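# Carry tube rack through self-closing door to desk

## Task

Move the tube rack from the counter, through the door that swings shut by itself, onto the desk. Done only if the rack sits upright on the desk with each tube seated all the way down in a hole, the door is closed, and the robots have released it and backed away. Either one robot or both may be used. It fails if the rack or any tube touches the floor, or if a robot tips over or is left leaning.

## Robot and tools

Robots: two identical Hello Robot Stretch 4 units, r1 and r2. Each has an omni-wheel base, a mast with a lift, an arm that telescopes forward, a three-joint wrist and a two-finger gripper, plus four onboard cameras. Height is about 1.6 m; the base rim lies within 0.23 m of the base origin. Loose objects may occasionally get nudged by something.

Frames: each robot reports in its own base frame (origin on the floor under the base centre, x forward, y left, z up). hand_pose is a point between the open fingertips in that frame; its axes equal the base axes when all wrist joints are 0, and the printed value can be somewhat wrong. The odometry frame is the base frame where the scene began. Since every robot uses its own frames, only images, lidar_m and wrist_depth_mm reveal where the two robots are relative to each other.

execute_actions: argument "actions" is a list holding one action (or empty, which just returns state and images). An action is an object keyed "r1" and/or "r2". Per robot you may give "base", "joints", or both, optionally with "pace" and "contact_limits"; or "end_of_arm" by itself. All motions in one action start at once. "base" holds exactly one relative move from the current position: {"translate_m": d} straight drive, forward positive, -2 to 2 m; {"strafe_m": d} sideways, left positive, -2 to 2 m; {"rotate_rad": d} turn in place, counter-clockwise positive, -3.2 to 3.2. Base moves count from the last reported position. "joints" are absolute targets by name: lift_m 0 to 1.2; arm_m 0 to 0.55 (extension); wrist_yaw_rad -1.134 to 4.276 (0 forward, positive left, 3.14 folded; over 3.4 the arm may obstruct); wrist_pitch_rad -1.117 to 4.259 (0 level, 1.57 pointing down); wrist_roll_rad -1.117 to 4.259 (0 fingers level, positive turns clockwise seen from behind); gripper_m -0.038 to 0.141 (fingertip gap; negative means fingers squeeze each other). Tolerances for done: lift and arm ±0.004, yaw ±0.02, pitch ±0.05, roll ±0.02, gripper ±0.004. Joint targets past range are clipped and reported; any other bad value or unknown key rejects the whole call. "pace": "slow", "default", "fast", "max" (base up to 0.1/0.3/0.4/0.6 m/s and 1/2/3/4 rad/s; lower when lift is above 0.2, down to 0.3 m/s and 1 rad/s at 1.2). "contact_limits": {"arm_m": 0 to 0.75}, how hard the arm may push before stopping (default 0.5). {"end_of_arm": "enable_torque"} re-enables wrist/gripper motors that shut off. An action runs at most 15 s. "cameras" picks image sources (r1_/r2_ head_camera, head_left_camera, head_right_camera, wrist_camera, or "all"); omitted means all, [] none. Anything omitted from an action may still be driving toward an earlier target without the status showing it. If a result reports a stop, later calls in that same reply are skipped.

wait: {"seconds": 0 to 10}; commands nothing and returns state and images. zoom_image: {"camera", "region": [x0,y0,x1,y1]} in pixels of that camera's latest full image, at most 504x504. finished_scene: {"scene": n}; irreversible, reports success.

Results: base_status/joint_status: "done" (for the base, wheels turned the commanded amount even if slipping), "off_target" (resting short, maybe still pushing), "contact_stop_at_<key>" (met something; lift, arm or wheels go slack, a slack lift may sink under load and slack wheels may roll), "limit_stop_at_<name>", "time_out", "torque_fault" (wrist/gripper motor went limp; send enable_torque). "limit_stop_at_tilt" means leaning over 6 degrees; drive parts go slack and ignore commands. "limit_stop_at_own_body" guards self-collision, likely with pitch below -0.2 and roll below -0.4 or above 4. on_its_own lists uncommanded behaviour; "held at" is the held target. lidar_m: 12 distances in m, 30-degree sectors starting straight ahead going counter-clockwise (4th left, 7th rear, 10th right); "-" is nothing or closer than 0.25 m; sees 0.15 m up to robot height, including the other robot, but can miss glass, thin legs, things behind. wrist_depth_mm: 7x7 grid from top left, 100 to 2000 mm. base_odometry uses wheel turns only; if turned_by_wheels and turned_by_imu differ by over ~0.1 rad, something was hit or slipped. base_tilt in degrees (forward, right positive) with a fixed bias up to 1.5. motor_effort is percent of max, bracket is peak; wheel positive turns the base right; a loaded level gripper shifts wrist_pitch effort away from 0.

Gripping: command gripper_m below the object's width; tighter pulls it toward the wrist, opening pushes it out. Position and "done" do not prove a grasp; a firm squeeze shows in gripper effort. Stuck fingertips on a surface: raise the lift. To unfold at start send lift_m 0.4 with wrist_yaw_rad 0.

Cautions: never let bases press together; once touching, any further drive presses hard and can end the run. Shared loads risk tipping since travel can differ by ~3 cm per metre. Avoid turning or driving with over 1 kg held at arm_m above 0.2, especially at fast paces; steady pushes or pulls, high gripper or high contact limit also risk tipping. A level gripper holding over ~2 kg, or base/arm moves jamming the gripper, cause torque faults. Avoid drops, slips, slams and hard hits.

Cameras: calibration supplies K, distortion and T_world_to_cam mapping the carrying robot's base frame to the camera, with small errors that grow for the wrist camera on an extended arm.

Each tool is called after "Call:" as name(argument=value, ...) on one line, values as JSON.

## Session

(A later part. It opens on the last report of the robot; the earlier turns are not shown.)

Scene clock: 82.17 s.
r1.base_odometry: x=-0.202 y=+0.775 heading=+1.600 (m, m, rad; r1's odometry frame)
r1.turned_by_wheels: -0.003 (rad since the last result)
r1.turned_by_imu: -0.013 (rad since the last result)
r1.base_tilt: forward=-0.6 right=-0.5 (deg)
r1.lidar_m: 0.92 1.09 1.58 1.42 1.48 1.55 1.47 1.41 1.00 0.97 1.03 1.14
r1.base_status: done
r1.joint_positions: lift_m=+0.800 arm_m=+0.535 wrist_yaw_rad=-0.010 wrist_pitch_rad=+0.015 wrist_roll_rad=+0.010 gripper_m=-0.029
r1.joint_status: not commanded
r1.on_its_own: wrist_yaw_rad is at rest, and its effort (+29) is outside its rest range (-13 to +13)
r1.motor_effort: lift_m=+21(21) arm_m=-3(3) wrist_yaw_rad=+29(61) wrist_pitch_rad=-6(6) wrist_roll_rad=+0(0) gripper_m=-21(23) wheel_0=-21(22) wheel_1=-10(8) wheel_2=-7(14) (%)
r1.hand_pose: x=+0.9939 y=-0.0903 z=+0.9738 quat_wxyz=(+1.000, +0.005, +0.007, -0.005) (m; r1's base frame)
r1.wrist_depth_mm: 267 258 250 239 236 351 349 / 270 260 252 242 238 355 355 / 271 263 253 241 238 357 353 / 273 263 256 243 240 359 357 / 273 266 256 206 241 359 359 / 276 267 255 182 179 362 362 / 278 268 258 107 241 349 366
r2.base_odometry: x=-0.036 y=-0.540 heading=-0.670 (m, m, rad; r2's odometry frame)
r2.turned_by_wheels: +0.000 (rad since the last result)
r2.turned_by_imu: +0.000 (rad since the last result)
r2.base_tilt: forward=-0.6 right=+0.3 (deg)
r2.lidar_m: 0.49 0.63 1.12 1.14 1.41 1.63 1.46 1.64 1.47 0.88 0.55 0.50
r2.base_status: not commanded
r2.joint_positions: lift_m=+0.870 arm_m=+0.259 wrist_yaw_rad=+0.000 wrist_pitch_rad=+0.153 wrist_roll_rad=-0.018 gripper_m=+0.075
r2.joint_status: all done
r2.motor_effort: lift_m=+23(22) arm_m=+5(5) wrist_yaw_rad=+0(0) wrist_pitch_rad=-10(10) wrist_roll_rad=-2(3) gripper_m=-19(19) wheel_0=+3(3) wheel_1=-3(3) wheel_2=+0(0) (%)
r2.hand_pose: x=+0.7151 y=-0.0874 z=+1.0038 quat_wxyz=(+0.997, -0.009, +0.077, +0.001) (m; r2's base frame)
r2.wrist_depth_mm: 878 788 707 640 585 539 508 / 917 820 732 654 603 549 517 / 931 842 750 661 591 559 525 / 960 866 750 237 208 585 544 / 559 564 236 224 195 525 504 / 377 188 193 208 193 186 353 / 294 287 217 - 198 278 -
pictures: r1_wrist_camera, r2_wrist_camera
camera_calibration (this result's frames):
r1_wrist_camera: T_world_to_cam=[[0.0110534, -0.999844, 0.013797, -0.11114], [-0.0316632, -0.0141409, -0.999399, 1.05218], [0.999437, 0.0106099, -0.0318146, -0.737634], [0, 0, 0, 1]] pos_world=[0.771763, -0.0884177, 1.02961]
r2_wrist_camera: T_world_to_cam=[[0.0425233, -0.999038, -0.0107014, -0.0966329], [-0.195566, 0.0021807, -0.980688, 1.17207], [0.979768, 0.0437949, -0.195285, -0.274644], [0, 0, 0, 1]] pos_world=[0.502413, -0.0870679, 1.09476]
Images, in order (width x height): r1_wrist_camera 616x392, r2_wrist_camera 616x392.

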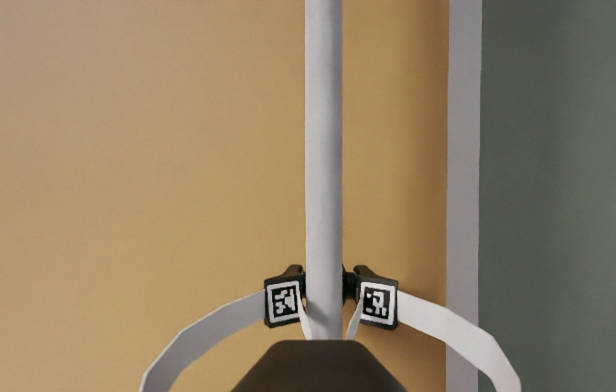

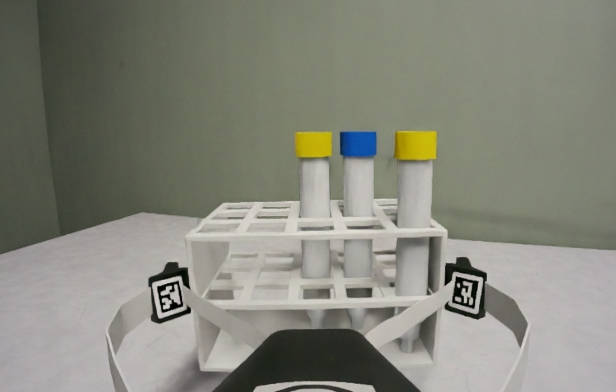

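Call:
execute_actions(actions=[{"r1":{"base":{"translate_m":-0.09},"pace":"slow"},"r2":{"joints":{"arm_m":0.0},"base":{"rotate_rad":-0.37},"pace":"slow"}}], cameras=["r1_wrist_camera","r2_wrist_camera"])

Call:
execute_actions(actions=[{"r1":{"base":{"strafe_m":0.05},"joints":{"arm_m":0.47},"pace":"slow"},"r2":{"base":{"strafe_m":0.33}}}], cameras=["r1_wrist_camera"])

Call:
execute_actions(actions=[{"r1":{"base":{"translate_m":-0.06},"pace":"slow"},"r2":{"base":{"strafe_m":0.33}}}], cameras=["r1_wrist_camera","r2_wrist_camera"])

Scene clock: 97.37 s.
r1.base_odometry: x=-0.200 y=+0.685 heading=+1.602 (m, m, rad; r1's odometry frame)
r1.turned_by_wheels: +0.002 (rad since the last result)
r1.turned_by_imu: -0.015 (rad since the last result)
r1.base_tilt: forward=-0.6 right=-0.6 (deg)
r1.lidar_m: 0.92 1.12 1.67 1.43 1.48 1.46 1.38 1.45 1.01 0.95 1.02 1.25
r1.base_status: done
r1.joint_positions: lift_m=+0.800 arm_m=+0.535 wrist_yaw_rad=+0.018 wrist_pitch_rad=+0.015 wrist_roll_rad=+0.010 gripper_m=-0.029
r1.joint_status: not commanded
r1.on_its_own: wrist_yaw_rad is at rest, and its effort (-52) is outside its rest range (-13 to +13)
r1.motor_effort: lift_m=+21(21) arm_m=-3(3) wrist_yaw_rad=-52(54) wrist_pitch_rad=-4(5) wrist_roll_rad=+0(1) gripper_m=-20(26) wheel_0=+8(22) wheel_1=+2(11) wheel_2=+16(22) (%)
r1.hand_pose: x=+0.9964 y=-0.0822 z=+0.9738 quat_wxyz=(+1.000, +0.005, +0.007, +0.009) (m; r1's base frame)
r1.wrist_depth_mm: 300 279 260 237 229 430 427 / 300 282 262 240 231 427 430 / 303 282 263 241 231 433 436 / 307 285 264 241 231 436 436 / 309 286 265 211 234 436 433 / 307 287 180 185 181 439 439 / 310 289 270 106 236 433 436
r2.base_odometry: x=-0.036 y=-0.540 heading=-1.039 (m, m, rad; r2's odometry frame)
r2.turned_by_wheels: -0.369 (rad since the last result)
r2.turned_by_imu: -0.374 (rad since the last result)
r2.base_tilt: forward=-0.6 right=+0.3 (deg)
r2.lidar_m: 0.42 0.52 0.70 1.12 1.18 1.64 1.45 1.50 1.55 1.47 0.71 0.45
r2.base_status: done
r2.joint_positions: lift_m=+0.870 arm_m=+0.003 wrist_yaw_rad=+0.000 wrist_pitch_rad=+0.153 wrist_roll_rad=-0.018 gripper_m=+0.075
r2.joint_status: all done
joint sent to its limit — the command would take r2.arm_m past its lower limit, so that joint was sent only as far as its limit.
r2.motor_effort: lift_m=+23(23) arm_m=-5(9) wrist_yaw_rad=+1(0) wrist_pitch_rad=-10(10) wrist_roll_rad=-3(2) gripper_m=-20(19) wheel_0=+4(6) wheel_1=+2(7) wheel_2=+3(8) (%)
r2.hand_pose: x=+0.4590 y=-0.0874 z=+1.0038 quat_wxyz=(+0.997, -0.009, +0.077, +0.001) (m; r2's base frame)
r2.wrist_depth_mm: 842 831 831 842 820 820 809 / 854 866 854 854 854 854 831 / 891 878 891 866 854 878 866 / 917 904 904 237 208 878 878 / 574 569 236 224 191 525 517 / 384 188 193 208 194 186 355 / 301 301 217 - 200 294 290
pictures: r1_wrist_camera, r2_wrist_camera
camera_calibration (this result's frames):
r1_wrist_camera: T_world_to_cam=[[0.0391837, -0.999137, 0.0138002, -0.131014], [-0.0311385, -0.015025, -0.999402, 1.05181], [0.998747, 0.0387306, -0.0317003, -0.737277], [0, 0, 0, 1]] pos_world=[0.774239, -0.0865423, 1.02962]
r2_wrist_camera: T_world_to_cam=[[0.0425284, -0.999038, -0.0107029, -0.0857402], [-0.195624, 0.00217859, -0.980676, 1.12197], [0.979756, 0.0438003, -0.195344, -0.0236206], [0, 0, 0, 1]] pos_world=[0.246274, -0.0870674, 1.09476]
Images, in order (width x height): r1_wrist_camera 616x392, r2_wrist_camera 616x392.

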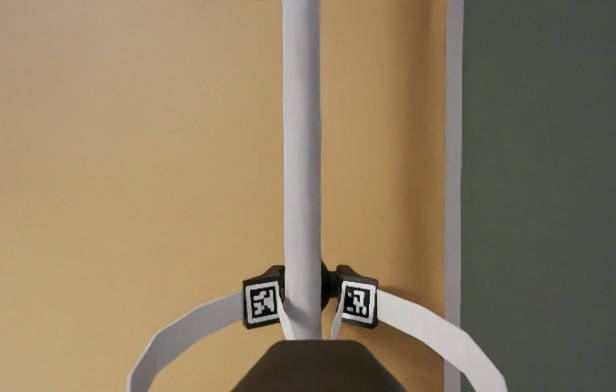

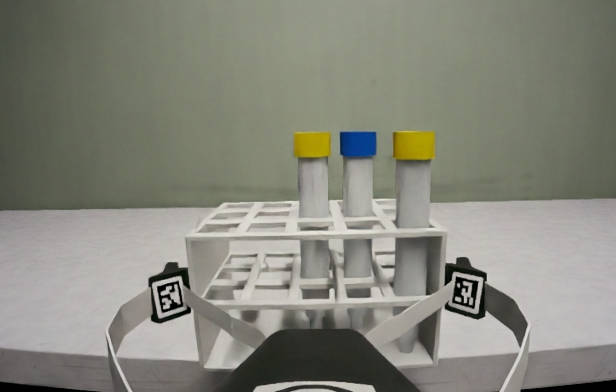

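Scene clock: 99.80 s.
r1.base_odometry: x=-0.250 y=+0.684 heading=+1.600 (m, m, rad; r1's odometry frame)
r1.turned_by_wheels: -0.002 (rad since the last result)
r1.turned_by_imu: -0.004 (rad since the last result)
r1.base_tilt: forward=-0.6 right=-0.6 (deg)
r1.lidar_m: 0.86 1.11 1.68 1.73 1.44 1.46 1.37 1.45 1.06 1.02 1.09 1.24
r1.base_status: done
r1.joint_positions: lift_m=+0.800 arm_m=+0.472 wrist_yaw_rad=-0.005 wrist_pitch_rad=+0.015 wrist_roll_rad=+0.010 gripper_m=-0.029
r1.joint_status: all done
r1.on_its_own: wrist_yaw_rad is at rest, and its effort (+16) is outside its rest range (-13 to +13)
r1.motor_effort: lift_m=+21(21) arm_m=-11(17) wrist_yaw_rad=+16(51) wrist_pitch_rad=-5(6) wrist_roll_rad=+0(0) gripper_m=-24(24) wheel_0=-16(12) wheel_1=-7(9) wheel_2=-4(15) (%)
r1.hand_pose: x=+0.9309 y=-0.0889 z=+0.9737 quat_wxyz=(+1.000, +0.005, +0.007, -0.003) (m; r1's base frame)
r1.wrist_depth_mm: 317 291 267 239 230 504 508 / 319 290 268 240 231 508 512 / 320 291 270 242 233 508 512 / 322 296 271 243 234 512 512 / 324 296 272 210 233 517 517 / 327 297 181 183 181 512 521 / 332 301 272 106 235 226 521
r2.base_odometry: x=+0.249 y=-0.373 heading=-1.039 (m, m, rad; r2's odometry frame)
r2.turned_by_wheels: +0.000 (rad since the last result)
r2.turned_by_imu: +0.000 (rad since the last result)
r2.base_tilt: forward=-0.6 right=+0.2 (deg)
r2.lidar_m: 0.42 0.53 0.82 0.80 0.82 1.17 1.63 1.47 1.87 1.80 0.70 0.46
r2.base_status: done
r2.joint_positions: lift_m=+0.870 arm_m=+0.003 wrist_yaw_rad=+0.000 wrist_pitch_rad=+0.153 wrist_roll_rad=-0.018 gripper_m=+0.075
r2.joint_status: not commanded
r2.motor_effort: lift_m=+22(23) arm_m=-5(5) wrist_yaw_rad=-1(1) wrist_pitch_rad=-11(10) wrist_roll_rad=-2(2) gripper_m=-21(22) wheel_0=-4(11) wheel_1=+0(10) wheel_2=+0(2) (%)
r2.hand_pose: x=+0.4589 y=-0.0874 z=+1.0039 quat_wxyz=(+0.997, -0.009, +0.077, +0.001) (m; r2's base frame)
r2.wrist_depth_mm: 831 842 854 831 831 809 820 / 854 866 854 842 854 842 842 / 904 878 866 878 866 866 866 / 917 917 917 236 206 891 878 / 569 569 236 224 191 521 512 / 382 187 193 208 193 185 355 / 304 304 219 - 198 294 293
pictures: r1_wrist_camera
camera_calibration (this result's frames):
r1_wrist_camera: T_world_to_cam=[[0.0160308, -0.999776, 0.0137964, -0.113639], [-0.0316161, -0.0142981, -0.999398, 1.05014], [0.999372, 0.0155849, -0.0318383, -0.674188], [0, 0, 0, 1]] pos_world=[0.708788, -0.088091, 1.02961]
Images, in order (width x height): r1_wrist_camera 616x392.

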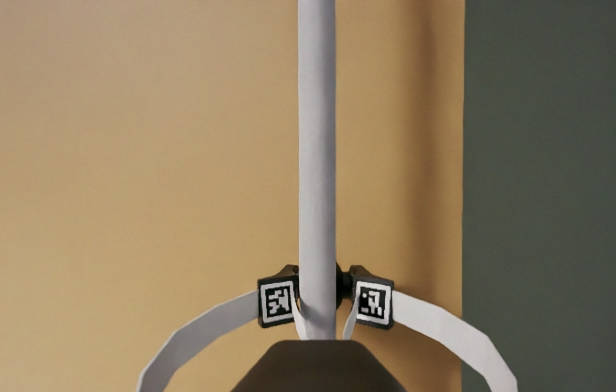

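Scene clock: 102.23 s.
r1.base_odometry: x=-0.248 y=+0.624 heading=+1.602 (m, m, rad; r1's odometry frame)
r1.turned_by_wheels: +0.002 (rad since the last result)
r1.turned_by_imu: +0.001 (rad since the last result)
r1.base_tilt: forward=-0.6 right=-0.6 (deg)
r1.lidar_m: 0.86 1.12 1.75 2.04 1.56 1.39 1.32 1.38 1.07 1.02 1.08 1.29
r1.base_status: done
r1.joint_positions: lift_m=+0.800 arm_m=+0.472 wrist_yaw_rad=+0.018 wrist_pitch_rad=+0.015 wrist_roll_rad=+0.010 gripper_m=-0.029
r1.joint_status: not commanded
r1.on_its_own: wrist_yaw_rad is at rest, and its effort (-50) is outside its rest range (-13 to +13)
r1.motor_effort: lift_m=+21(21) arm_m=-12(11) wrist_yaw_rad=-50(54) wrist_pitch_rad=-6(5) wrist_roll_rad=+0(0) gripper_m=-24(24) wheel_0=+6(23) wheel_1=+2(11) wheel_2=+17(20) (%)
r1.hand_pose: x=+0.9329 y=-0.0822 z=+0.9737 quat_wxyz=(+1.000, +0.005, +0.007, +0.009) (m; r1's base frame)
r1.wrist_depth_mm: 357 310 274 236 223 554 554 / 359 314 278 236 224 549 554 / 364 317 279 239 226 559 549 / 366 319 281 239 226 554 554 / 370 322 282 210 228 559 564 / 370 320 180 185 180 564 564 / 375 324 285 106 228 218 569
r2.base_odometry: x=+0.533 y=-0.205 heading=-1.040 (m, m, rad; r2's odometry frame)
r2.turned_by_wheels: +0.000 (rad since the last result)
r2.turned_by_imu: +0.000 (rad since the last result)
r2.base_tilt: forward=-0.6 right=+0.2 (deg)
r2.lidar_m: 0.41 0.68 0.48 0.45 0.51 0.70 1.92 1.57 2.21 2.14 0.71 0.42
r2.base_status: done
r2.joint_positions: lift_m=+0.870 arm_m=+0.003 wrist_yaw_rad=+0.000 wrist_pitch_rad=+0.153 wrist_roll_rad=-0.018 gripper_m=+0.075
r2.joint_status: not commanded
r2.motor_effort: lift_m=+22(22) arm_m=-5(5) wrist_yaw_rad=-1(0) wrist_pitch_rad=-10(11) wrist_roll_rad=-2(2) gripper_m=-17(17) wheel_0=-3(13) wheel_1=+0(9) wheel_2=+0(1) (%)
r2.hand_pose: x=+0.4589 y=-0.0874 z=+1.0039 quat_wxyz=(+0.997, -0.009, +0.077, +0.001) (m; r2's base frame)
r2.wrist_depth_mm: 768 842 854 831 831 820 820 / 768 866 854 854 854 842 842 / 759 904 878 878 854 878 866 / 759 917 904 237 207 891 866 / 750 931 236 224 191 525 517 / 750 189 193 208 193 186 357 / 750 306 217 - 198 297 294
pictures: r1_wrist_camera, r2_wrist_camera
camera_calibration (this result's frames):
r1_wrist_camera: T_world_to_cam=[[0.0391475, -0.999138, 0.0137935, -0.128497], [-0.0313013, -0.0150234, -0.999397, 1.04994], [0.998743, 0.0386921, -0.0318624, -0.67372], [0, 0, 0, 1]] pos_world=[0.710768, -0.0865449, 1.02961]
r2_wrist_camera: T_world_to_cam=[[0.0425156, -0.999038, -0.0107035, -0.0857356], [-0.195638, 0.00218109, -0.980674, 1.12205], [0.979754, 0.043788, -0.195358, -0.0235706], [0, 0, 0, 1]] pos_world=[0.246254, -0.0870683, 1.09484]
Images, in order (width x height): r1_wrist_camera 616x392, r2_wrist_camera 616x392.

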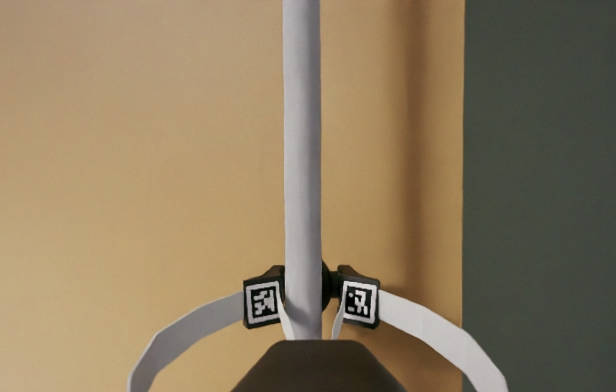

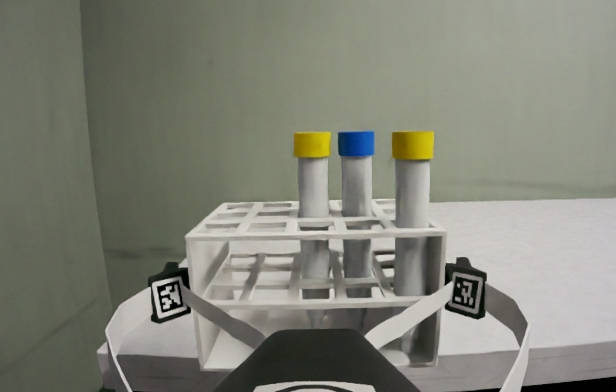

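Call:
execute_actions(actions=[{"r1":{"base":{"strafe_m":0.075},"joints":{"arm_m":0.387},"pace":"slow"},"r2":{"base":{"translate_m":-0.4}}}], cameras=[])

Call:
execute_actions(actions=[{"r1":{"base":{"strafe_m":0.1},"joints":{"arm_m":0.273},"pace":"slow"},"r2":{"base":{"translate_m":-0.4}}}], cameras=["r1_wrist_camera"])

Scene clock: 108.90 s.
r1.base_odometry: x=-0.323 y=+0.622 heading=+1.600 (m, m, rad; r1's odometry frame)
r1.turned_by_wheels: -0.002 (rad since the last result)
r1.turned_by_imu: -0.002 (rad since the last result)
r1.base_tilt: forward=-0.6 right=-0.5 (deg)
r1.lidar_m: 0.80 1.09 1.77 1.96 1.17 1.22 1.33 1.40 1.17 1.09 1.16 1.31
r1.base_status: done
r1.joint_positions: lift_m=+0.800 arm_m=+0.389 wrist_yaw_rad=-0.008 wrist_pitch_rad=+0.015 wrist_roll_rad=+0.010 gripper_m=-0.029
r1.joint_status: all done
r1.on_its_own: wrist_yaw_rad is at rest, and its effort (+22) is outside its rest range (-13 to +13)
r1.motor_effort: lift_m=+21(21) arm_m=-11(15) wrist_yaw_rad=+22(50) wrist_pitch_rad=-6(6) wrist_roll_rad=+1(1) gripper_m=-24(25) wheel_0=-15(22) wheel_1=-5(6) wheel_2=-4(17) (%)
r1.hand_pose: x=+0.8476 y=-0.0896 z=+0.9737 quat_wxyz=(+1.000, +0.005, +0.008, -0.004) (m; r1's base frame)
r1.wrist_depth_mm: 399 336 289 239 224 211 647 / 410 340 291 241 225 213 661 / 410 342 293 241 227 213 661 / 413 342 294 243 227 215 654 / 415 347 297 209 227 215 661 / 418 349 279 182 179 216 668 / 424 353 293 106 227 211 683
r2.base_odometry: x=+0.331 y=+0.139 heading=-1.040 (m, m, rad; r2's odometry frame)
r2.turned_by_wheels: +0.000 (rad since the last result)
r2.turned_by_imu: +0.001 (rad since the last result)
r2.base_tilt: forward=-0.6 right=+0.2 (deg)
r2.lidar_m: 0.42 0.69 0.49 0.46 0.49 0.68 1.96 1.19 1.29 2.12 1.30 0.43
r2.base_status: done
r2.joint_positions: lift_m=+0.870 arm_m=+0.003 wrist_yaw_rad=+0.000 wrist_pitch_rad=+0.153 wrist_roll_rad=-0.018 gripper_m=+0.075
r2.joint_status: not commanded
r2.motor_effort: lift_m=+22(22) arm_m=-5(5) wrist_yaw_rad=+0(0) wrist_pitch_rad=-11(10) wrist_roll_rad=-2(3) gripper_m=-19(19) wheel_0=-4(9) wheel_1=+0(7) wheel_2=-1(11) (%)
r2.hand_pose: x=+0.4589 y=-0.0874 z=+1.0039 quat_wxyz=(+0.997, -0.009, +0.077, +0.001) (m; r2's base frame)
r2.wrist_depth_mm: 778 1118 1229 1182 1205 1160 1182 / 778 1118 1255 1229 1255 1205 1205 / 759 1138 1281 1281 1255 1281 1255 / 768 1118 1308 236 209 960 931 / 759 1025 236 225 195 691 715 / 759 187 193 210 193 185 732 / 759 1078 217 - 200 750 759
pictures: none
No camera images: the call's "cameras" was empty. Leave "cameras" out to get every camera's image.

Scene clock: 111.70 s.
r1.base_odometry: x=-0.422 y=+0.620 heading=+1.598 (m, m, rad; r1's odometry frame)
r1.turned_by_wheels: -0.002 (rad since the last result)
r1.turned_by_imu: -0.004 (rad since the last result)
r1.base_tilt: forward=-0.6 right=-0.5 (deg)
r1.lidar_m: 0.66 1.10 1.72 1.88 1.09 0.83 1.34 1.37 1.26 1.20 1.27 0.71
r1.base_status: done
r1.joint_positions: lift_m=+0.800 arm_m=+0.275 wrist_yaw_rad=-0.012 wrist_pitch_rad=+0.015 wrist_roll_rad=+0.010 gripper_m=-0.029
r1.joint_status: all done
r1.on_its_own: wrist_yaw_rad is at rest, and its effort (+35) is outside its rest range (-13 to +13)
r1.motor_effort: lift_m=+21(21) arm_m=-10(12) wrist_yaw_rad=+35(53) wrist_pitch_rad=-6(7) wrist_roll_rad=+0(0) gripper_m=-20(20) wheel_0=-14(20) wheel_1=-6(8) wheel_2=-7(11) (%)
r1.hand_pose: x=+0.7330 y=-0.0908 z=+0.9736 quat_wxyz=(+1.000, +0.005, +0.008, -0.006) (m; r1's base frame)
r1.wrist_depth_mm: 564 410 322 262 223 195 778 / 574 415 324 266 224 194 768 / 580 418 324 266 224 196 778 / 591 424 327 268 226 199 788 / 597 427 329 211 227 200 788 / 603 433 303 180 180 197 778 / 615 433 324 107 222 199 798
r2.base_odometry: x=+0.128 y=+0.484 heading=-1.040 (m, m, rad; r2's odometry frame)
r2.turned_by_wheels: +0.000 (rad since the last result)
r2.turned_by_imu: +0.001 (rad since the last result)
r2.base_tilt: forward=-0.5 right=+0.2 (deg)
r2.lidar_m: 0.45 0.69 0.49 0.46 0.49 0.69 1.84 0.96 0.81 1.92 1.83 0.43
r2.base_status: done
r2.joint_positions: lift_m=+0.870 arm_m=+0.003 wrist_yaw_rad=+0.000 wrist_pitch_rad=+0.153 wrist_roll_rad=-0.018 gripper_m=+0.075
r2.joint_status: not commanded
r2.motor_effort: lift_m=+22(22) arm_m=-5(5) wrist_yaw_rad=-1(1) wrist_pitch_rad=-10(10) wrist_roll_rad=-2(2) gripper_m=-18(19) wheel_0=-3(9) wheel_1=-2(8) wheel_2=+0(12) (%)
r2.hand_pose: x=+0.4589 y=-0.0874 z=+1.0039 quat_wxyz=(+0.997, -0.009, +0.077, +0.001) (m; r2's base frame)
r2.wrist_depth_mm: 788 1098 1618 1576 1576 1576 1537 / 768 1098 1661 1661 1618 1618 1618 / 768 1160 1708 1576 1618 1661 1618 / 768 1118 1708 237 209 1118 1078 / 768 1042 236 224 193 1138 1118 / 759 188 193 208 193 186 1182 / 759 1078 218 - 200 1182 1205
pictures: r1_wrist_camera
camera_calibration (this result's frames):
r1_wrist_camera: T_world_to_cam=[[0.00935047, -0.999861, 0.0137841, -0.107486], [-0.0321406, -0.0140781, -0.999384, 1.04412], [0.99944, 0.00890168, -0.0322678, -0.476569], [0, 0, 0, 1]] pos_world=[0.510866, -0.0885298, 1.02958]
Images, in order (width x height): r1_wrist_camera 616x392.

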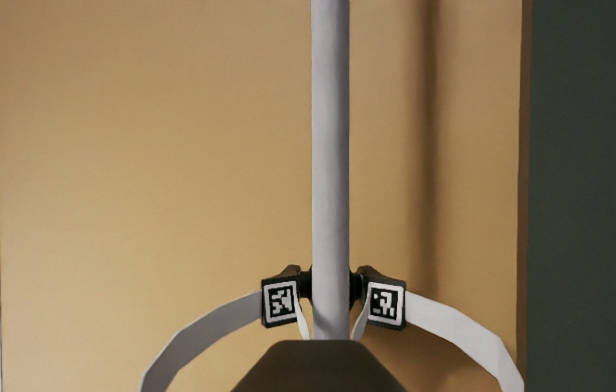

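Call:
execute_actions(actions=[{"r1":{"base":{"strafe_m":0.105},"joints":{"arm_m":0.177},"pace":"slow"},"r2":{"base":{"translate_m":-0.4}}}], cameras=["r1_wrist_camera"])

Call:
execute_actions(actions=[{"r1":{"base":{"strafe_m":0.065},"joints":{"arm_m":0.137},"pace":"slow"}}], cameras=["r1_wrist_camera","r1_head_camera"])

Scene clock: 119.47 s.
r1.base_odometry: x=-0.527 y=+0.617 heading=+1.596 (m, m, rad; r1's odometry frame)
r1.turned_by_wheels: -0.002 (rad since the last result)
r1.turned_by_imu: -0.002 (rad since the last result)
r1.base_tilt: forward=-0.6 right=-0.6 (deg)
r1.lidar_m: 0.57 1.14 1.72 1.76 1.84 0.72 0.66 1.39 1.37 1.29 1.38 0.59
r1.base_status: done
r1.joint_positions: lift_m=+0.800 arm_m=+0.178 wrist_yaw_rad=-0.014 wrist_pitch_rad=+0.016 wrist_roll_rad=+0.010 gripper_m=-0.029
r1.joint_status: all done
r1.on_its_own: wrist_yaw_rad is at rest, and its effort (+42) is outside its rest range (-13 to +13)
r1.motor_effort: lift_m=+21(21) arm_m=-8(11) wrist_yaw_rad=+42(46) wrist_pitch_rad=-8(7) wrist_roll_rad=-1(1) gripper_m=-19(24) wheel_0=-12(21) wheel_1=-4(5) wheel_2=-6(6) (%)
r1.hand_pose: x=+0.6364 y=-0.0915 z=+0.9736 quat_wxyz=(+1.000, +0.005, +0.008, -0.007) (m; r1's base frame)
r1.wrist_depth_mm: 809 559 368 278 223 186 866 / 820 559 373 279 224 187 878 / 809 574 379 281 225 187 878 / 820 574 379 286 225 189 866 / 820 580 384 208 222 189 904 / 842 585 336 180 180 181 891 / 842 591 373 106 220 178 891
r2.base_odometry: x=-0.074 y=+0.829 heading=-1.041 (m, m, rad; r2's odometry frame)
r2.turned_by_wheels: +0.000 (rad since the last result)
r2.turned_by_imu: +0.001 (rad since the last result)
r2.base_tilt: forward=-0.7 right=+0.3 (deg)
r2.lidar_m: 0.42 0.67 0.50 0.47 0.50 0.71 1.41 1.48 0.69 0.66 2.22 0.44
r2.base_status: done
r2.joint_positions: lift_m=+0.870 arm_m=+0.003 wrist_yaw_rad=+0.000 wrist_pitch_rad=+0.153 wrist_roll_rad=-0.018 gripper_m=+0.075
r2.joint_status: not commanded
r2.motor_effort: lift_m=+22(22) arm_m=-5(5) wrist_yaw_rad=-1(1) wrist_pitch_rad=-10(10) wrist_roll_rad=-2(2) gripper_m=-18(18) wheel_0=-5(9) wheel_1=-3(6) wheel_2=+2(12) (%)
r2.hand_pose: x=+0.4589 y=-0.0874 z=+1.0039 quat_wxyz=(+0.997, -0.009, +0.077, +0.001) (m; r2's base frame)
r2.wrist_depth_mm: 788 1118 1983 1921 1983 1921 1921 / 778 1118 1983 - 1921 1983 1983 / 768 1118 - - 1863 - - / 768 1138 1983 237 208 1499 1499 / 768 1060 236 224 193 1499 1537 / 750 187 193 208 194 185 1618 / 759 1060 218 - 200 1661 1618
pictures: r1_wrist_camera
camera_calibration (this result's frames):
r1_wrist_camera: T_world_to_cam=[[0.00694026, -0.999881, 0.0137792, -0.105739], [-0.0324034, -0.0139972, -0.999377, 1.04111], [0.999451, 0.00648944, -0.0324967, -0.380066], [0, 0, 0, 1]] pos_world=[0.414327, -0.0886873, 1.02957]
Images, in order (width x height): r1_wrist_camera 616x392.

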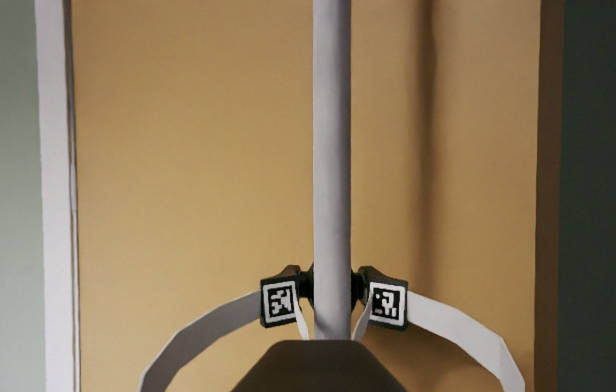

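Scene clock: 121.27 s.
r1.base_odometry: x=-0.592 y=+0.616 heading=+1.595 (m, m, rad; r1's odometry frame)
r1.turned_by_wheels: -0.001 (rad since the last result)
r1.turned_by_imu: -0.002 (rad since the last result)
r1.base_tilt: forward=-0.6 right=-0.6 (deg)
r1.lidar_m: 0.51 1.24 1.73 1.71 1.77 0.78 0.67 1.39 1.44 1.36 1.44 0.53
r1.base_status: done
r1.joint_positions: lift_m=+0.800 arm_m=+0.138 wrist_yaw_rad=-0.011 wrist_pitch_rad=+0.015 wrist_roll_rad=+0.010 gripper_m=-0.029
r1.joint_status: all done
r1.on_its_own: wrist_yaw_rad is at rest, and its effort (+33) is outside its rest range (-13 to +13)
r1.motor_effort: lift_m=+21(21) arm_m=-6(14) wrist_yaw_rad=+33(52) wrist_pitch_rad=-6(8) wrist_roll_rad=+1(0) gripper_m=-18(21) wheel_0=-10(19) wheel_1=-2(4) wheel_2=-4(14) (%)
r1.hand_pose: x=+0.5966 y=-0.0905 z=+0.9737 quat_wxyz=(+1.000, +0.005, +0.007, -0.005) (m; r1's base frame)
r1.wrist_depth_mm: 854 723 418 296 219 185 163 / 866 750 421 294 220 185 163 / 854 759 427 298 220 186 164 / 878 768 430 300 221 186 167 / 878 768 433 287 223 186 167 / 891 788 366 183 180 182 168 / 878 788 415 106 222 175 169
r2.base_odometry: x=-0.074 y=+0.829 heading=-1.041 (m, m, rad; r2's odometry frame)
r2.turned_by_wheels: +0.000 (rad since the last result)
r2.turned_by_imu: +0.000 (rad since the last result)
r2.base_tilt: forward=-0.5 right=+0.2 (deg)
r2.lidar_m: 0.43 0.68 0.48 0.46 0.49 0.71 1.44 1.47 0.78 0.67 2.21 0.47
r2.base_status: not commanded
r2.joint_positions: lift_m=+0.870 arm_m=+0.003 wrist_yaw_rad=+0.000 wrist_pitch_rad=+0.153 wrist_roll_rad=-0.018 gripper_m=+0.075
r2.joint_status: not commanded
r2.motor_effort: lift_m=+22(22) arm_m=-4(5) wrist_yaw_rad=-1(1) wrist_pitch_rad=-10(10) wrist_roll_rad=-3(2) gripper_m=-20(21) wheel_0=-5(5) wheel_1=-3(3) wheel_2=+2(1) (%)
r2.hand_pose: x=+0.4589 y=-0.0874 z=+1.0039 quat_wxyz=(+0.997, -0.009, +0.077, +0.001) (m; r2's base frame)
r2.wrist_depth_mm: 778 1098 1921 1921 1921 1921 1921 / 768 1138 - - - 1921 - / 768 1098 - - 1756 - - / 778 1098 1921 237 210 1576 1464 / 768 1060 236 223 196 1499 1576 / 759 187 193 208 192 186 1576 / 778 1098 217 - 200 1661 1618
pictures: r1_head_camera, r1_wrist_camera
camera_calibration (this result's frames):
r1_wrist_camera: T_world_to_cam=[[0.0104097, -0.999846, 0.0141283, -0.106873], [-0.0318637, -0.0144536, -0.999388, 1.03962], [0.999438, 0.0099531, -0.0320092, -0.340372], [0, 0, 0, 1]] pos_world=[0.374419, -0.0884428, 1.0296]
Images, in order (width x height): r1_head_camera 420x560, r1_wrist_camera 616x392.

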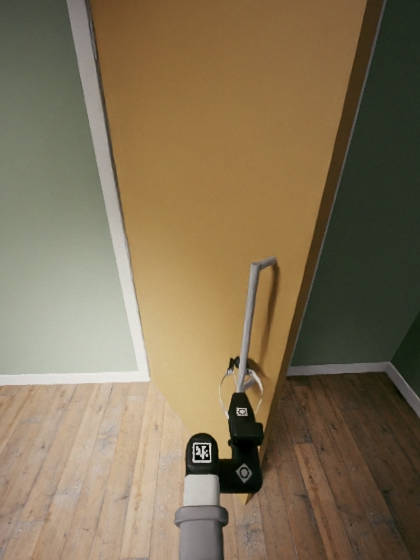

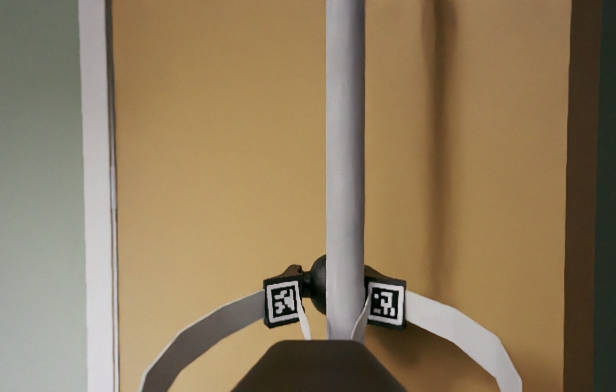

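Call:
execute_actions(actions=[{"r1":{"base":{"strafe_m":0.13},"joints":{"arm_m":0.11,"wrist_yaw_rad":-0.12},"pace":"slow"},"r2":{"base":{"translate_m":-0.27}}}], cameras=["r1_wrist_camera"])

Call:
execute_actions(actions=[{"r1":{"base":{"strafe_m":0.15},"joints":{"arm_m":0.085,"wrist_yaw_rad":-0.25},"pace":"slow"},"r2":{"base":{"rotate_rad":-1.57},"pace":"slow"}}], cameras=["r1_wrist_camera","r1_head_camera","r2_head_camera"])

Scene clock: 130.33 s.
r1.base_odometry: x=-0.722 y=+0.612 heading=+1.593 (m, m, rad; r1's odometry frame)
r1.turned_by_wheels: -0.002 (rad since the last result)
r1.turned_by_imu: -0.010 (rad since the last result)
r1.base_tilt: forward=-0.6 right=-0.6 (deg)
r1.lidar_m: 0.57 1.26 1.68 1.57 1.65 1.42 0.69 0.73 1.60 1.49 1.55 0.47
r1.base_status: done
r1.joint_positions: lift_m=+0.800 arm_m=+0.111 wrist_yaw_rad=-0.141 wrist_pitch_rad=+0.015 wrist_roll_rad=+0.010 gripper_m=-0.030
r1.joint_status: wrist_yaw_rad off_target (ended at -0.141, target -0.120); the others done
r1.on_its_own: wrist_yaw_rad is at rest, and its effort (+62) is outside its rest range (-13 to +13)
r1.motor_effort: lift_m=+21(21) arm_m=-4(18) wrist_yaw_rad=+62(67) wrist_pitch_rad=-6(8) wrist_roll_rad=+2(1) gripper_m=-15(24) wheel_0=-12(16) wheel_1=-3(3) wheel_2=-10(14) (%)
r1.hand_pose: x=+0.5549 y=-0.1272 z=+0.9737 quat_wxyz=(+0.997, +0.005, +0.007, -0.071) (m; r1's base frame)
r1.wrist_depth_mm: 831 661 407 291 214 187 164 / 820 668 410 291 214 187 165 / 820 683 415 296 216 187 166 / 831 691 413 297 216 189 167 / 831 699 421 297 217 190 167 / 854 715 379 187 176 181 168 / 866 723 392 106 220 191 169
r2.base_odometry: x=-0.211 y=+1.062 heading=-1.041 (m, m, rad; r2's odometry frame)
r2.turned_by_wheels: +0.000 (rad since the last result)
r2.turned_by_imu: +0.000 (rad since the last result)
r2.base_tilt: forward=-0.7 right=+0.3 (deg)
r2.lidar_m: 0.43 0.70 0.50 0.47 0.50 0.69 1.14 1.19 1.68 0.77 0.74 0.45
r2.base_status: done
r2.joint_positions: lift_m=+0.870 arm_m=+0.003 wrist_yaw_rad=+0.000 wrist_pitch_rad=+0.153 wrist_roll_rad=-0.018 gripper_m=+0.075
r2.joint_status: not commanded
r2.motor_effort: lift_m=+22(22) arm_m=-5(5) wrist_yaw_rad=+0(0) wrist_pitch_rad=-11(10) wrist_roll_rad=-2(3) gripper_m=-20(19) wheel_0=-5(7) wheel_1=-1(7) wheel_2=+0(9) (%)
r2.hand_pose: x=+0.4589 y=-0.0874 z=+1.0039 quat_wxyz=(+0.997, -0.009, +0.077, +0.001) (m; r2's base frame)
r2.wrist_depth_mm: 778 1078 - - - - - / 768 1118 - - - - - / 778 1118 - - 1863 - - / 768 1118 1983 236 210 1708 1708 / 788 1042 236 224 195 1808 1808 / 759 187 193 208 193 186 1863 / 768 1098 216 - 200 1661 1661
pictures: r1_wrist_camera
camera_calibration (this result's frames):
r1_wrist_camera: T_world_to_cam=[[-0.119883, -0.992684, 0.0143403, -0.0700962], [-0.0335473, -0.0103857, -0.999383, 1.0392], [0.992221, -0.12029, -0.0320568, -0.310908], [0, 0, 0, 1]] pos_world=[0.334948, -0.0961898, 1.0296]
Images, in order (width x height): r1_wrist_camera 616x392.

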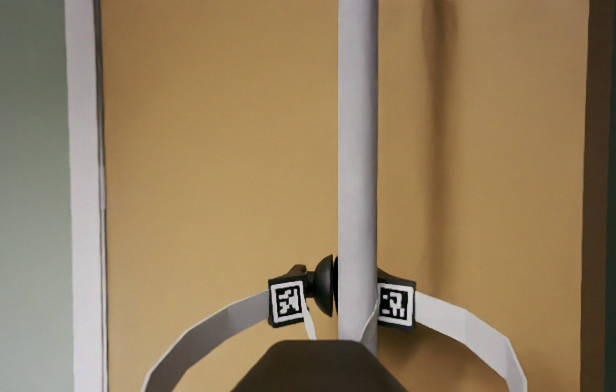

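Scene clock: 133.20 s.
r1.base_odometry: x=-0.872 y=+0.609 heading=+1.591 (m, m, rad; r1's odometry frame)
r1.turned_by_wheels: -0.002 (rad since the last result)
r1.turned_by_imu: -0.027 (rad since the last result)
r1.base_tilt: forward=-0.7 right=-0.6 (deg)
r1.lidar_m: 0.62 1.25 1.53 1.44 1.47 1.45 1.35 0.81 0.64 1.62 1.69 0.45
r1.base_status: done
r1.joint_positions: lift_m=+0.800 arm_m=+0.085 wrist_yaw_rad=-0.272 wrist_pitch_rad=+0.016 wrist_roll_rad=+0.010 gripper_m=-0.030
r1.joint_status: wrist_yaw_rad off_target (ended at -0.272, target -0.250); the others done
r1.on_its_own: wrist_yaw_rad is at rest, and its effort (+63) is outside its rest range (-13 to +13)
r1.motor_effort: lift_m=+21(21) arm_m=-2(16) wrist_yaw_rad=+63(72) wrist_pitch_rad=-8(9) wrist_roll_rad=+1(2) gripper_m=-17(24) wheel_0=-10(15) wheel_1=-3(3) wheel_2=-10(13) (%)
r1.hand_pose: x=+0.5107 y=-0.1616 z=+0.9735 quat_wxyz=(+0.991, +0.006, +0.007, -0.135) (m; r1's base frame)
r1.wrist_depth_mm: 809 621 389 286 213 187 167 / 798 634 397 290 215 189 167 / 809 640 399 290 216 189 167 / 820 640 407 291 216 189 168 / 809 647 407 293 216 190 169 / 820 661 370 186 176 182 170 / 820 668 382 106 220 191 170
r2.base_odometry: x=-0.211 y=+1.062 heading=-2.610 (m, m, rad; r2's odometry frame)
r2.turned_by_wheels: -1.569 (rad since the last result)
r2.turned_by_imu: -1.588 (rad since the last result)
r2.base_tilt: forward=-0.6 right=+0.2 (deg)
r2.lidar_m: 0.42 0.79 2.03 1.74 0.70 0.50 0.47 0.51 0.71 1.13 1.20 0.44
r2.base_status: done
r2.joint_positions: lift_m=+0.870 arm_m=+0.003 wrist_yaw_rad=+0.000 wrist_pitch_rad=+0.153 wrist_roll_rad=-0.018 gripper_m=+0.075
r2.joint_status: not commanded
r2.motor_effort: lift_m=+22(22) arm_m=-5(5) wrist_yaw_rad=-1(2) wrist_pitch_rad=-11(10) wrist_roll_rad=-2(2) gripper_m=-21(22) wheel_0=+5(6) wheel_1=+3(5) wheel_2=+3(7) (%)
r2.hand_pose: x=+0.4589 y=-0.0874 z=+1.0039 quat_wxyz=(+0.997, -0.009, +0.077, +0.001) (m; r2's base frame)
r2.wrist_depth_mm: 1808 1863 1756 - 1808 1756 1576 / 1863 1921 1808 - 1863 1808 1618 / 591 1921 1921 - 1808 1808 1708 / 1921 - 1098 236 208 1863 1661 / 615 - 236 224 197 1921 1708 / 609 187 194 208 195 185 1708 / 621 1756 217 - 200 1661 1618
pictures: r1_head_camera, r1_wrist_camera, r2_head_camera
camera_calibration (this result's frames):
r1_wrist_camera: T_world_to_cam=[[-0.247839, -0.968697, 0.0141781, -0.04019], [-0.0351514, -0.0056336, -0.999366, 1.03876], [0.968163, -0.24818, -0.0326548, -0.278964], [0, 0, 0, 1]] pos_world=[0.296636, -0.102313, 1.02956]
Images, in order (width x height): r1_head_camera 420x560, r1_wrist_camera 616x392, r2_head_camera 420x560.

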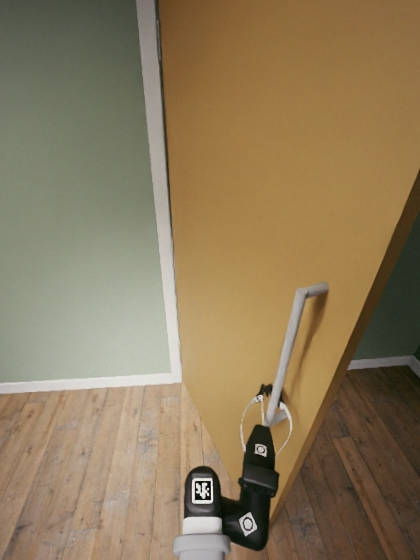

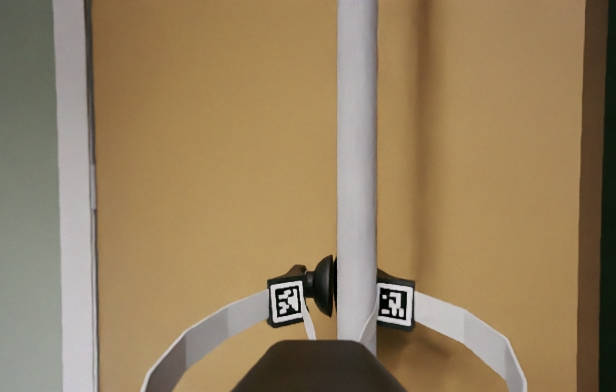

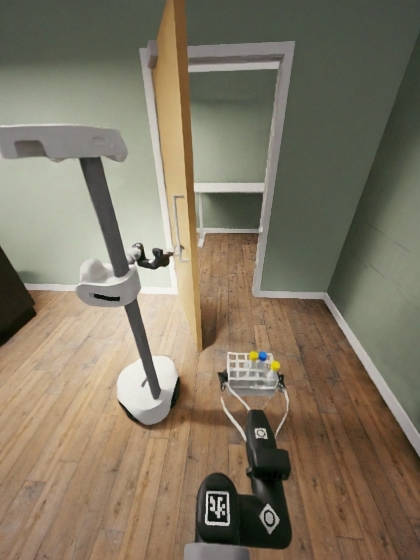

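Needs slightly more retraction; continue.

Call:
execute_actions(actions=[{"r1":{"base":{"strafe_m":0.14},"joints":{"arm_m":0.06,"wrist_yaw_rad":-0.38},"pace":"slow"}}], cameras=["r1_wrist_camera"])

Call:
execute_actions(actions=[{"r1":{"base":{"strafe_m":0.13},"joints":{"arm_m":0.065,"wrist_yaw_rad":-0.45},"pace":"slow"},"r2":{"base":{"translate_m":0.5}}}], cameras=["r1_wrist_camera","r2_head_camera"])

Scene clock: 140.87 s.
r1.base_odometry: x=-1.011 y=+0.606 heading=+1.590 (m, m, rad; r1's odometry frame)
r1.turned_by_wheels: -0.001 (rad since the last result)
r1.turned_by_imu: +0.000 (rad since the last result)
r1.base_tilt: forward=-0.6 right=-0.6 (deg)
r1.lidar_m: 0.66 1.25 1.38 1.30 1.33 1.44 1.35 0.89 0.79 1.79 1.85 0.42
r1.base_status: done
r1.joint_positions: lift_m=+0.800 arm_m=+0.061 wrist_yaw_rad=-0.397 wrist_pitch_rad=+0.015 wrist_roll_rad=+0.010 gripper_m=-0.030
r1.joint_status: all done
r1.on_its_own: wrist_yaw_rad is at rest, and its effort (+48) is outside its rest range (-13 to +13)
r1.motor_effort: lift_m=+21(21) arm_m=-4(19) wrist_yaw_rad=+48(58) wrist_pitch_rad=-6(9) wrist_roll_rad=+0(1) gripper_m=-17(24) wheel_0=-9(11) wheel_1=+0(4) wheel_2=-6(12) (%)
r1.hand_pose: x=+0.4641 y=-0.1921 z=+0.9737 quat_wxyz=(+0.980, +0.006, +0.006, -0.197) (m; r1's base frame)
r1.wrist_depth_mm: 809 676 413 293 221 187 171 / 809 676 415 296 221 189 172 / 820 691 415 294 222 189 173 / 820 707 415 297 224 189 179 / 820 699 421 289 224 191 181 / 831 715 364 184 181 181 184 / 842 723 402 106 223 180 185
r2.base_odometry: x=-0.211 y=+1.062 heading=-2.610 (m, m, rad; r2's odometry frame)
r2.turned_by_wheels: +0.000 (rad since the last result)
r2.turned_by_imu: +0.000 (rad since the last result)
r2.base_tilt: forward=-0.5 right=+0.3 (deg)
r2.lidar_m: 0.42 0.87 2.04 1.75 0.70 0.48 0.47 0.50 0.69 1.15 1.19 0.46
r2.base_status: not commanded
r2.joint_positions: lift_m=+0.870 arm_m=+0.003 wrist_yaw_rad=+0.000 wrist_pitch_rad=+0.153 wrist_roll_rad=-0.018 gripper_m=+0.075
r2.joint_status: not commanded
r2.motor_effort: lift_m=+22(22) arm_m=-5(5) wrist_yaw_rad=-1(0) wrist_pitch_rad=-11(11) wrist_roll_rad=-3(2) gripper_m=-23(20) wheel_0=+5(5) wheel_1=+4(4) wheel_2=+3(2) (%)
r2.hand_pose: x=+0.4589 y=-0.0874 z=+1.0039 quat_wxyz=(+0.997, -0.009, +0.077, +0.001) (m; r2's base frame)
r2.wrist_depth_mm: 1863 1808 - - 1756 1756 1618 / 1921 1863 - - 1863 1756 1661 / 1983 1921 - - 1863 1808 1618 / 1983 1983 1756 237 208 1983 1708 / - - 237 224 196 1921 1661 / - 187 194 208 193 185 1661 / 1808 1661 217 - 200 1708 1576
pictures: r1_wrist_camera
camera_calibration (this result's frames):
r1_wrist_camera: T_world_to_cam=[[-0.366556, -0.930285, 0.014387, -0.0189618], [-0.0350527, -0.00164391, -0.999384, 1.03787], [0.929735, -0.366835, -0.0320064, -0.246943], [0, 0, 0, 1]] pos_world=[0.259022, -0.106521, 1.0296]
Images, in order (width x height): r1_wrist_camera 616x392.

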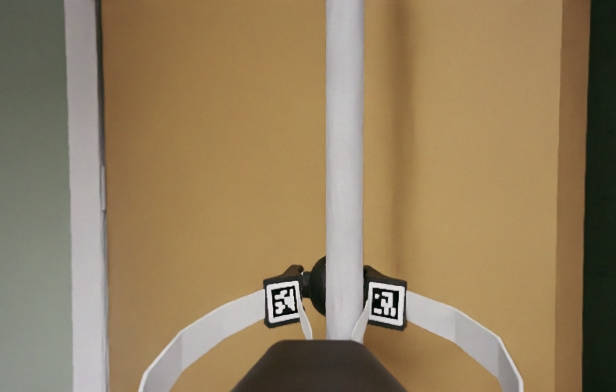

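Scene clock: 144.00 s.
r1.base_odometry: x=-1.141 y=+0.604 heading=+1.589 (m, m, rad; r1's odometry frame)
r1.turned_by_wheels: -0.001 (rad since the last result)
r1.turned_by_imu: -0.015 (rad since the last result)
r1.base_tilt: forward=-0.6 right=-0.6 (deg)
r1.lidar_m: 0.77 1.22 1.25 1.16 1.21 1.49 1.38 1.41 0.65 0.71 1.90 0.41
r1.base_status: done
r1.joint_positions: lift_m=+0.800 arm_m=+0.064 wrist_yaw_rad=-0.468 wrist_pitch_rad=+0.016 wrist_roll_rad=+0.010 gripper_m=-0.030
r1.joint_status: all done
r1.on_its_own: wrist_yaw_rad is at rest, and its effort (+53) is outside its rest range (-13 to +13)
r1.motor_effort: lift_m=+21(21) arm_m=+3(9) wrist_yaw_rad=+53(60) wrist_pitch_rad=-7(8) wrist_roll_rad=+0(3) gripper_m=-15(26) wheel_0=-7(18) wheel_1=-1(6) wheel_2=-8(4) (%)
r1.hand_pose: x=+0.4533 y=-0.2081 z=+0.9735 quat_wxyz=(+0.973, +0.007, +0.006, -0.232) (m; r1's base frame)
r1.wrist_depth_mm: 788 768 430 297 212 184 160 / 798 788 433 298 213 184 162 / 809 809 439 300 213 184 163 / 809 820 436 301 221 185 162 / 809 831 449 290 222 186 163 / 809 831 373 182 178 178 164 / 809 854 424 106 222 175 165
r2.base_odometry: x=-0.641 y=+0.809 heading=-2.610 (m, m, rad; r2's odometry frame)
r2.turned_by_wheels: +0.000 (rad since the last result)
r2.turned_by_imu: -0.002 (rad since the last result)
r2.base_tilt: forward=-0.7 right=+0.2 (deg)
r2.lidar_m: 0.42 0.84 0.66 1.95 1.39 1.02 0.98 1.03 1.20 1.14 1.19 0.44
r2.base_status: done
r2.joint_positions: lift_m=+0.870 arm_m=+0.003 wrist_yaw_rad=+0.000 wrist_pitch_rad=+0.153 wrist_roll_rad=-0.018 gripper_m=+0.075
r2.joint_status: not commanded
r2.motor_effort: lift_m=+22(22) arm_m=-5(5) wrist_yaw_rad=-1(1) wrist_pitch_rad=-10(10) wrist_roll_rad=-2(3) gripper_m=-19(23) wheel_0=+3(11) wheel_1=+2(8) wheel_2=+1(12) (%)
r2.hand_pose: x=+0.4589 y=-0.0874 z=+1.0039 quat_wxyz=(+0.997, -0.009, +0.077, +0.001) (m; r2's base frame)
r2.wrist_depth_mm: 691 1060 - - 1336 1281 1308 / 668 1042 - - 1366 1308 1281 / 676 1060 - - 1397 1366 1366 / 676 1042 - 236 207 1430 1397 / 661 946 237 224 195 1430 1397 / 654 187 193 208 193 185 1499 / 661 960 218 - 200 1537 1537
pictures: r1_wrist_camera, r2_head_camera
camera_calibration (this result's frames):
r1_wrist_camera: T_world_to_cam=[[-0.432012, -0.901757, 0.0141558, -0.00201132], [-0.0354743, 0.00130688, -0.99937, 1.0381], [0.90117, -0.432242, -0.0325538, -0.243033], [0, 0, 0, 1]] pos_world=[0.254971, -0.108219, 1.02957]
Images, in order (width x height): r1_wrist_camera 616x392, r2_head_camera 420x560.

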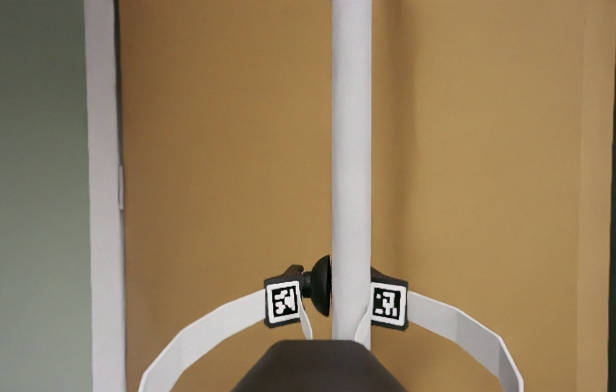

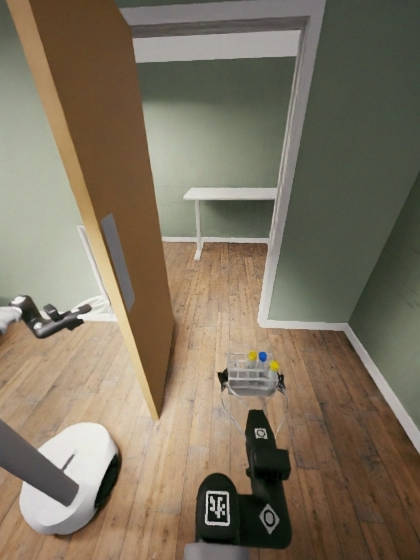

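Call:
execute_actions(actions=[{"r2":{"base":{"translate_m":2.0}}}], cameras=["r2_wrist_camera","r2_head_camera"])

Scene clock: 156.63 s.
r1.base_odometry: x=-1.141 y=+0.604 heading=+1.589 (m, m, rad; r1's odometry frame)
r1.turned_by_wheels: +0.000 (rad since the last result)
r1.turned_by_imu: +0.003 (rad since the last result)
r1.base_tilt: forward=-0.7 right=-0.5 (deg)
r1.lidar_m: 0.76 1.23 1.26 1.18 1.20 1.48 1.38 1.40 1.84 1.90 1.91 0.40
r1.base_status: not commanded
r1.joint_positions: lift_m=+0.800 arm_m=+0.064 wrist_yaw_rad=-0.468 wrist_pitch_rad=+0.016 wrist_roll_rad=+0.010 gripper_m=-0.030
r1.joint_status: not commanded
r1.on_its_own: wrist_yaw_rad is at rest, and its effort (+53) is outside its rest range (-13 to +13)
r1.motor_effort: lift_m=+21(21) arm_m=+3(3) wrist_yaw_rad=+53(52) wrist_pitch_rad=-7(7) wrist_roll_rad=+1(1) gripper_m=-17(18) wheel_0=-7(7) wheel_1=-1(1) wheel_2=-8(7) (%)
r1.hand_pose: x=+0.4533 y=-0.2082 z=+0.9735 quat_wxyz=(+0.973, +0.007, +0.006, -0.232) (m; r1's base frame)
r1.wrist_depth_mm: 809 768 430 296 213 183 160 / 798 778 433 298 213 183 162 / 798 798 439 300 213 185 163 / 809 809 442 301 220 185 163 / 820 842 445 290 221 186 163 / 820 842 394 182 177 177 164 / 820 842 421 106 221 175 165
r2.base_odometry: x=-2.365 y=-0.206 heading=-2.609 (m, m, rad; r2's odometry frame)
r2.turned_by_wheels: +0.000 (rad since the last result)
r2.turned_by_imu: -0.007 (rad since the last result)
r2.base_tilt: forward=-0.5 right=+0.3 (deg)
r2.lidar_m: 0.41 1.05 2.58 0.85 0.56 0.65 2.99 1.93 0.45 0.96 1.25 0.44
r2.base_status: done
r2.joint_positions: lift_m=+0.870 arm_m=+0.003 wrist_yaw_rad=+0.000 wrist_pitch_rad=+0.153 wrist_roll_rad=-0.018 gripper_m=+0.075
r2.joint_status: not commanded
r2.motor_effort: lift_m=+22(22) arm_m=-5(5) wrist_yaw_rad=-1(1) wrist_pitch_rad=-10(11) wrist_roll_rad=-3(2) gripper_m=-19(20) wheel_0=+5(8) wheel_1=+2(6) wheel_2=-2(12) (%)
r2.hand_pose: x=+0.4589 y=-0.0874 z=+1.0039 quat_wxyz=(+0.997, -0.009, +0.077, +0.001) (m; r2's base frame)
r2.wrist_depth_mm: 1464 1499 1499 1464 1430 1430 1464 / 1537 1499 1499 1464 1499 1464 1430 / 1576 1618 1537 1537 1430 1537 1499 / 1661 1042 960 237 207 1078 1060 / 1708 1661 236 223 193 1537 1182 / 1708 188 193 208 193 186 1430 / 1756 1708 218 - 201 1661 1537
pictures: r2_head_camera, r2_wrist_camera
camera_calibration (this result's frames):
r2_wrist_camera: T_world_to_cam=[[0.0425984, -0.999035, -0.0106994, -0.0857531], [-0.19564, 0.0021608, -0.980673, 1.12204], [0.97975, 0.0438683, -0.195359, -0.0235405], [0, 0, 0, 1]] pos_world=[0.246233, -0.0870621, 1.09484]
Images, in order (width x height): r2_head_camera 420x560, r2_wrist_camera 616x392.

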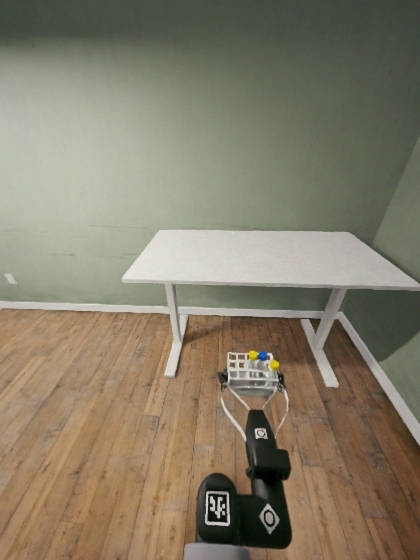

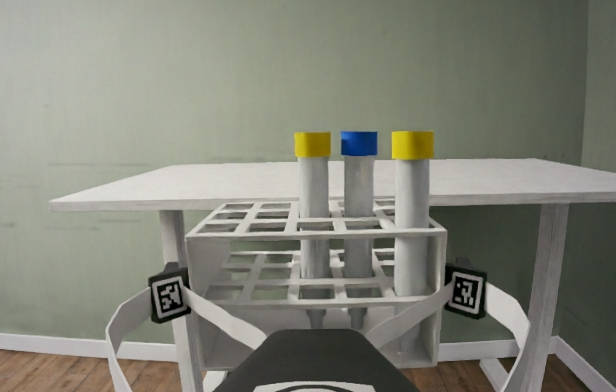

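Call:
execute_actions(actions=[{"r1":{"base":{"translate_m":-0.07},"joints":{"gripper_m":0.05},"pace":"slow"},"r2":{"base":{"translate_m":0.55},"joints":{"lift_m":0.89,"arm_m":0.2}}}], cameras=["r2_wrist_camera","r1_wrist_camera","r1_head_camera"])

Scene clock: 164.77 s.
torque_fault: r1.wrist_yaw_rad switched itself off since the last result.
r1.base_odometry: x=-1.140 y=+0.534 heading=+1.589 (m, m, rad; r1's odometry frame)
r1.turned_by_wheels: +0.000 (rad since the last result)
r1.turned_by_imu: -0.006 (rad since the last result)
r1.base_tilt: forward=-0.6 right=-0.6 (deg)
r1.lidar_m: 1.08 1.28 1.25 1.15 1.19 1.40 1.31 1.33 1.72 1.91 0.81 0.77
r1.base_status: done
r1.joint_positions: lift_m=+0.800 arm_m=+0.066 wrist_yaw_rad=-0.428 wrist_pitch_rad=+0.015 wrist_roll_rad=+0.011 gripper_m=+0.050
r1.joint_status: all done
r1.on_its_own: wrist_yaw_rad is off since a torque_fault, until you send "end_of_arm": "enable_torque" (your -0.450 is given up)
r1.motor_effort: lift_m=+20(21) arm_m=-6(7) wrist_yaw_rad=+1(99) wrist_pitch_rad=-5(9) wrist_roll_rad=-1(0) gripper_m=-3(21) wheel_0=-2(16) wheel_1=-1(4) wheel_2=-2(24) (%)
r1.hand_pose: x=+0.4632 y=-0.1992 z=+0.9739 quat_wxyz=(+0.977, +0.007, +0.006, -0.212) (m; r1's base frame)
r1.wrist_depth_mm: 854 917 798 691 603 539 508 / 866 904 809 699 609 549 508 / 854 917 820 707 615 539 512 / 866 931 842 699 615 544 508 / 854 904 820 715 603 544 517 / 854 931 200 699 190 539 517 / 866 946 820 106 615 535 1537
r2.base_odometry: x=-2.839 y=-0.485 heading=-2.609 (m, m, rad; r2's odometry frame)
r2.turned_by_wheels: +0.000 (rad since the last result)
r2.turned_by_imu: -0.002 (rad since the last result)
r2.base_tilt: forward=-0.6 right=+0.3 (deg)
r2.lidar_m: 0.45 0.47 0.68 2.53 1.10 0.93 1.22 0.86 1.11 1.22 0.63 0.46
r2.base_status: done
r2.joint_positions: lift_m=+0.890 arm_m=+0.199 wrist_yaw_rad=+0.000 wrist_pitch_rad=+0.153 wrist_roll_rad=-0.018 gripper_m=+0.075
r2.joint_status: all done
r2.motor_effort: lift_m=+23(22) arm_m=+5(3) wrist_yaw_rad=-2(0) wrist_pitch_rad=-11(10) wrist_roll_rad=-3(2) gripper_m=-18(20) wheel_0=+4(7) wheel_1=+3(6) wheel_2=-2(12) (%)
r2.hand_pose: x=+0.6551 y=-0.0874 z=+1.0238 quat_wxyz=(+0.997, -0.009, +0.077, +0.001) (m; r2's base frame)
r2.wrist_depth_mm: 778 778 768 750 750 750 741 / 798 788 788 798 768 768 778 / 831 809 809 809 788 788 778 / 842 831 809 237 206 809 788 / 504 504 236 223 193 466 452 / 338 187 194 207 194 185 314 / 264 255 219 - 199 248 -
pictures: r1_head_camera, r1_wrist_camera, r2_wrist_camera
camera_calibration (this result's frames):
r1_wrist_camera: T_world_to_cam=[[-0.395321, -0.918441, 0.0137072, -0.00954614], [-0.0345435, -0.0000470915, -0.999403, 1.03812], [0.917893, -0.395559, -0.0317075, -0.249333], [0, 0, 0, 1]] pos_world=[0.260948, -0.107344, 1.02973]
r2_wrist_camera: T_world_to_cam=[[0.0426265, -0.999034, -0.0107016, -0.0939069], [-0.195686, 0.00215532, -0.980664, 1.18], [0.97974, 0.0438964, -0.195405, -0.211849], [0, 0, 0, 1]] pos_world=[0.442468, -0.0870601, 1.11478]
Images, in order (width x height): r1_head_camera 420x560, r1_wrist_camera 616x392, r2_wrist_camera 616x392.

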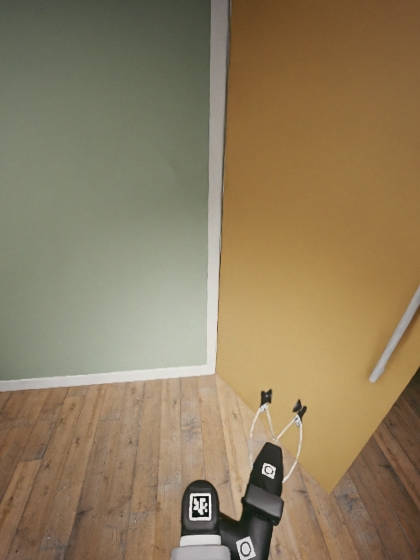

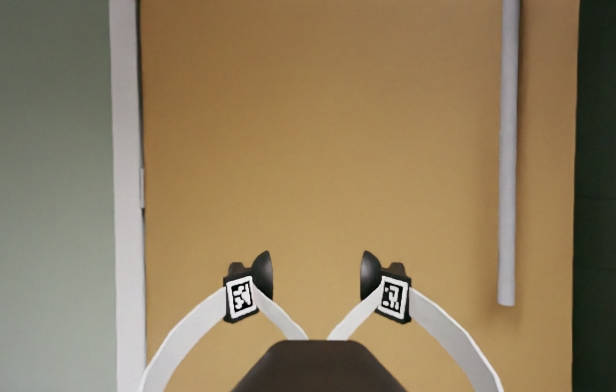

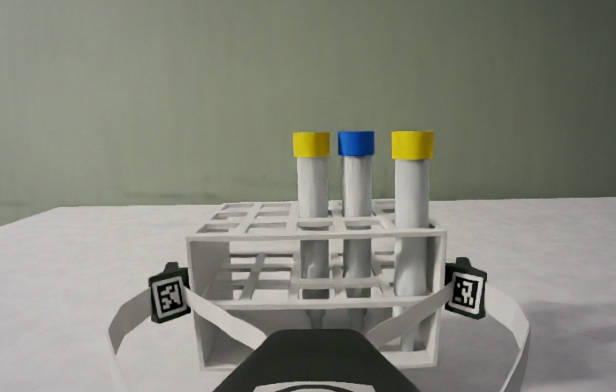

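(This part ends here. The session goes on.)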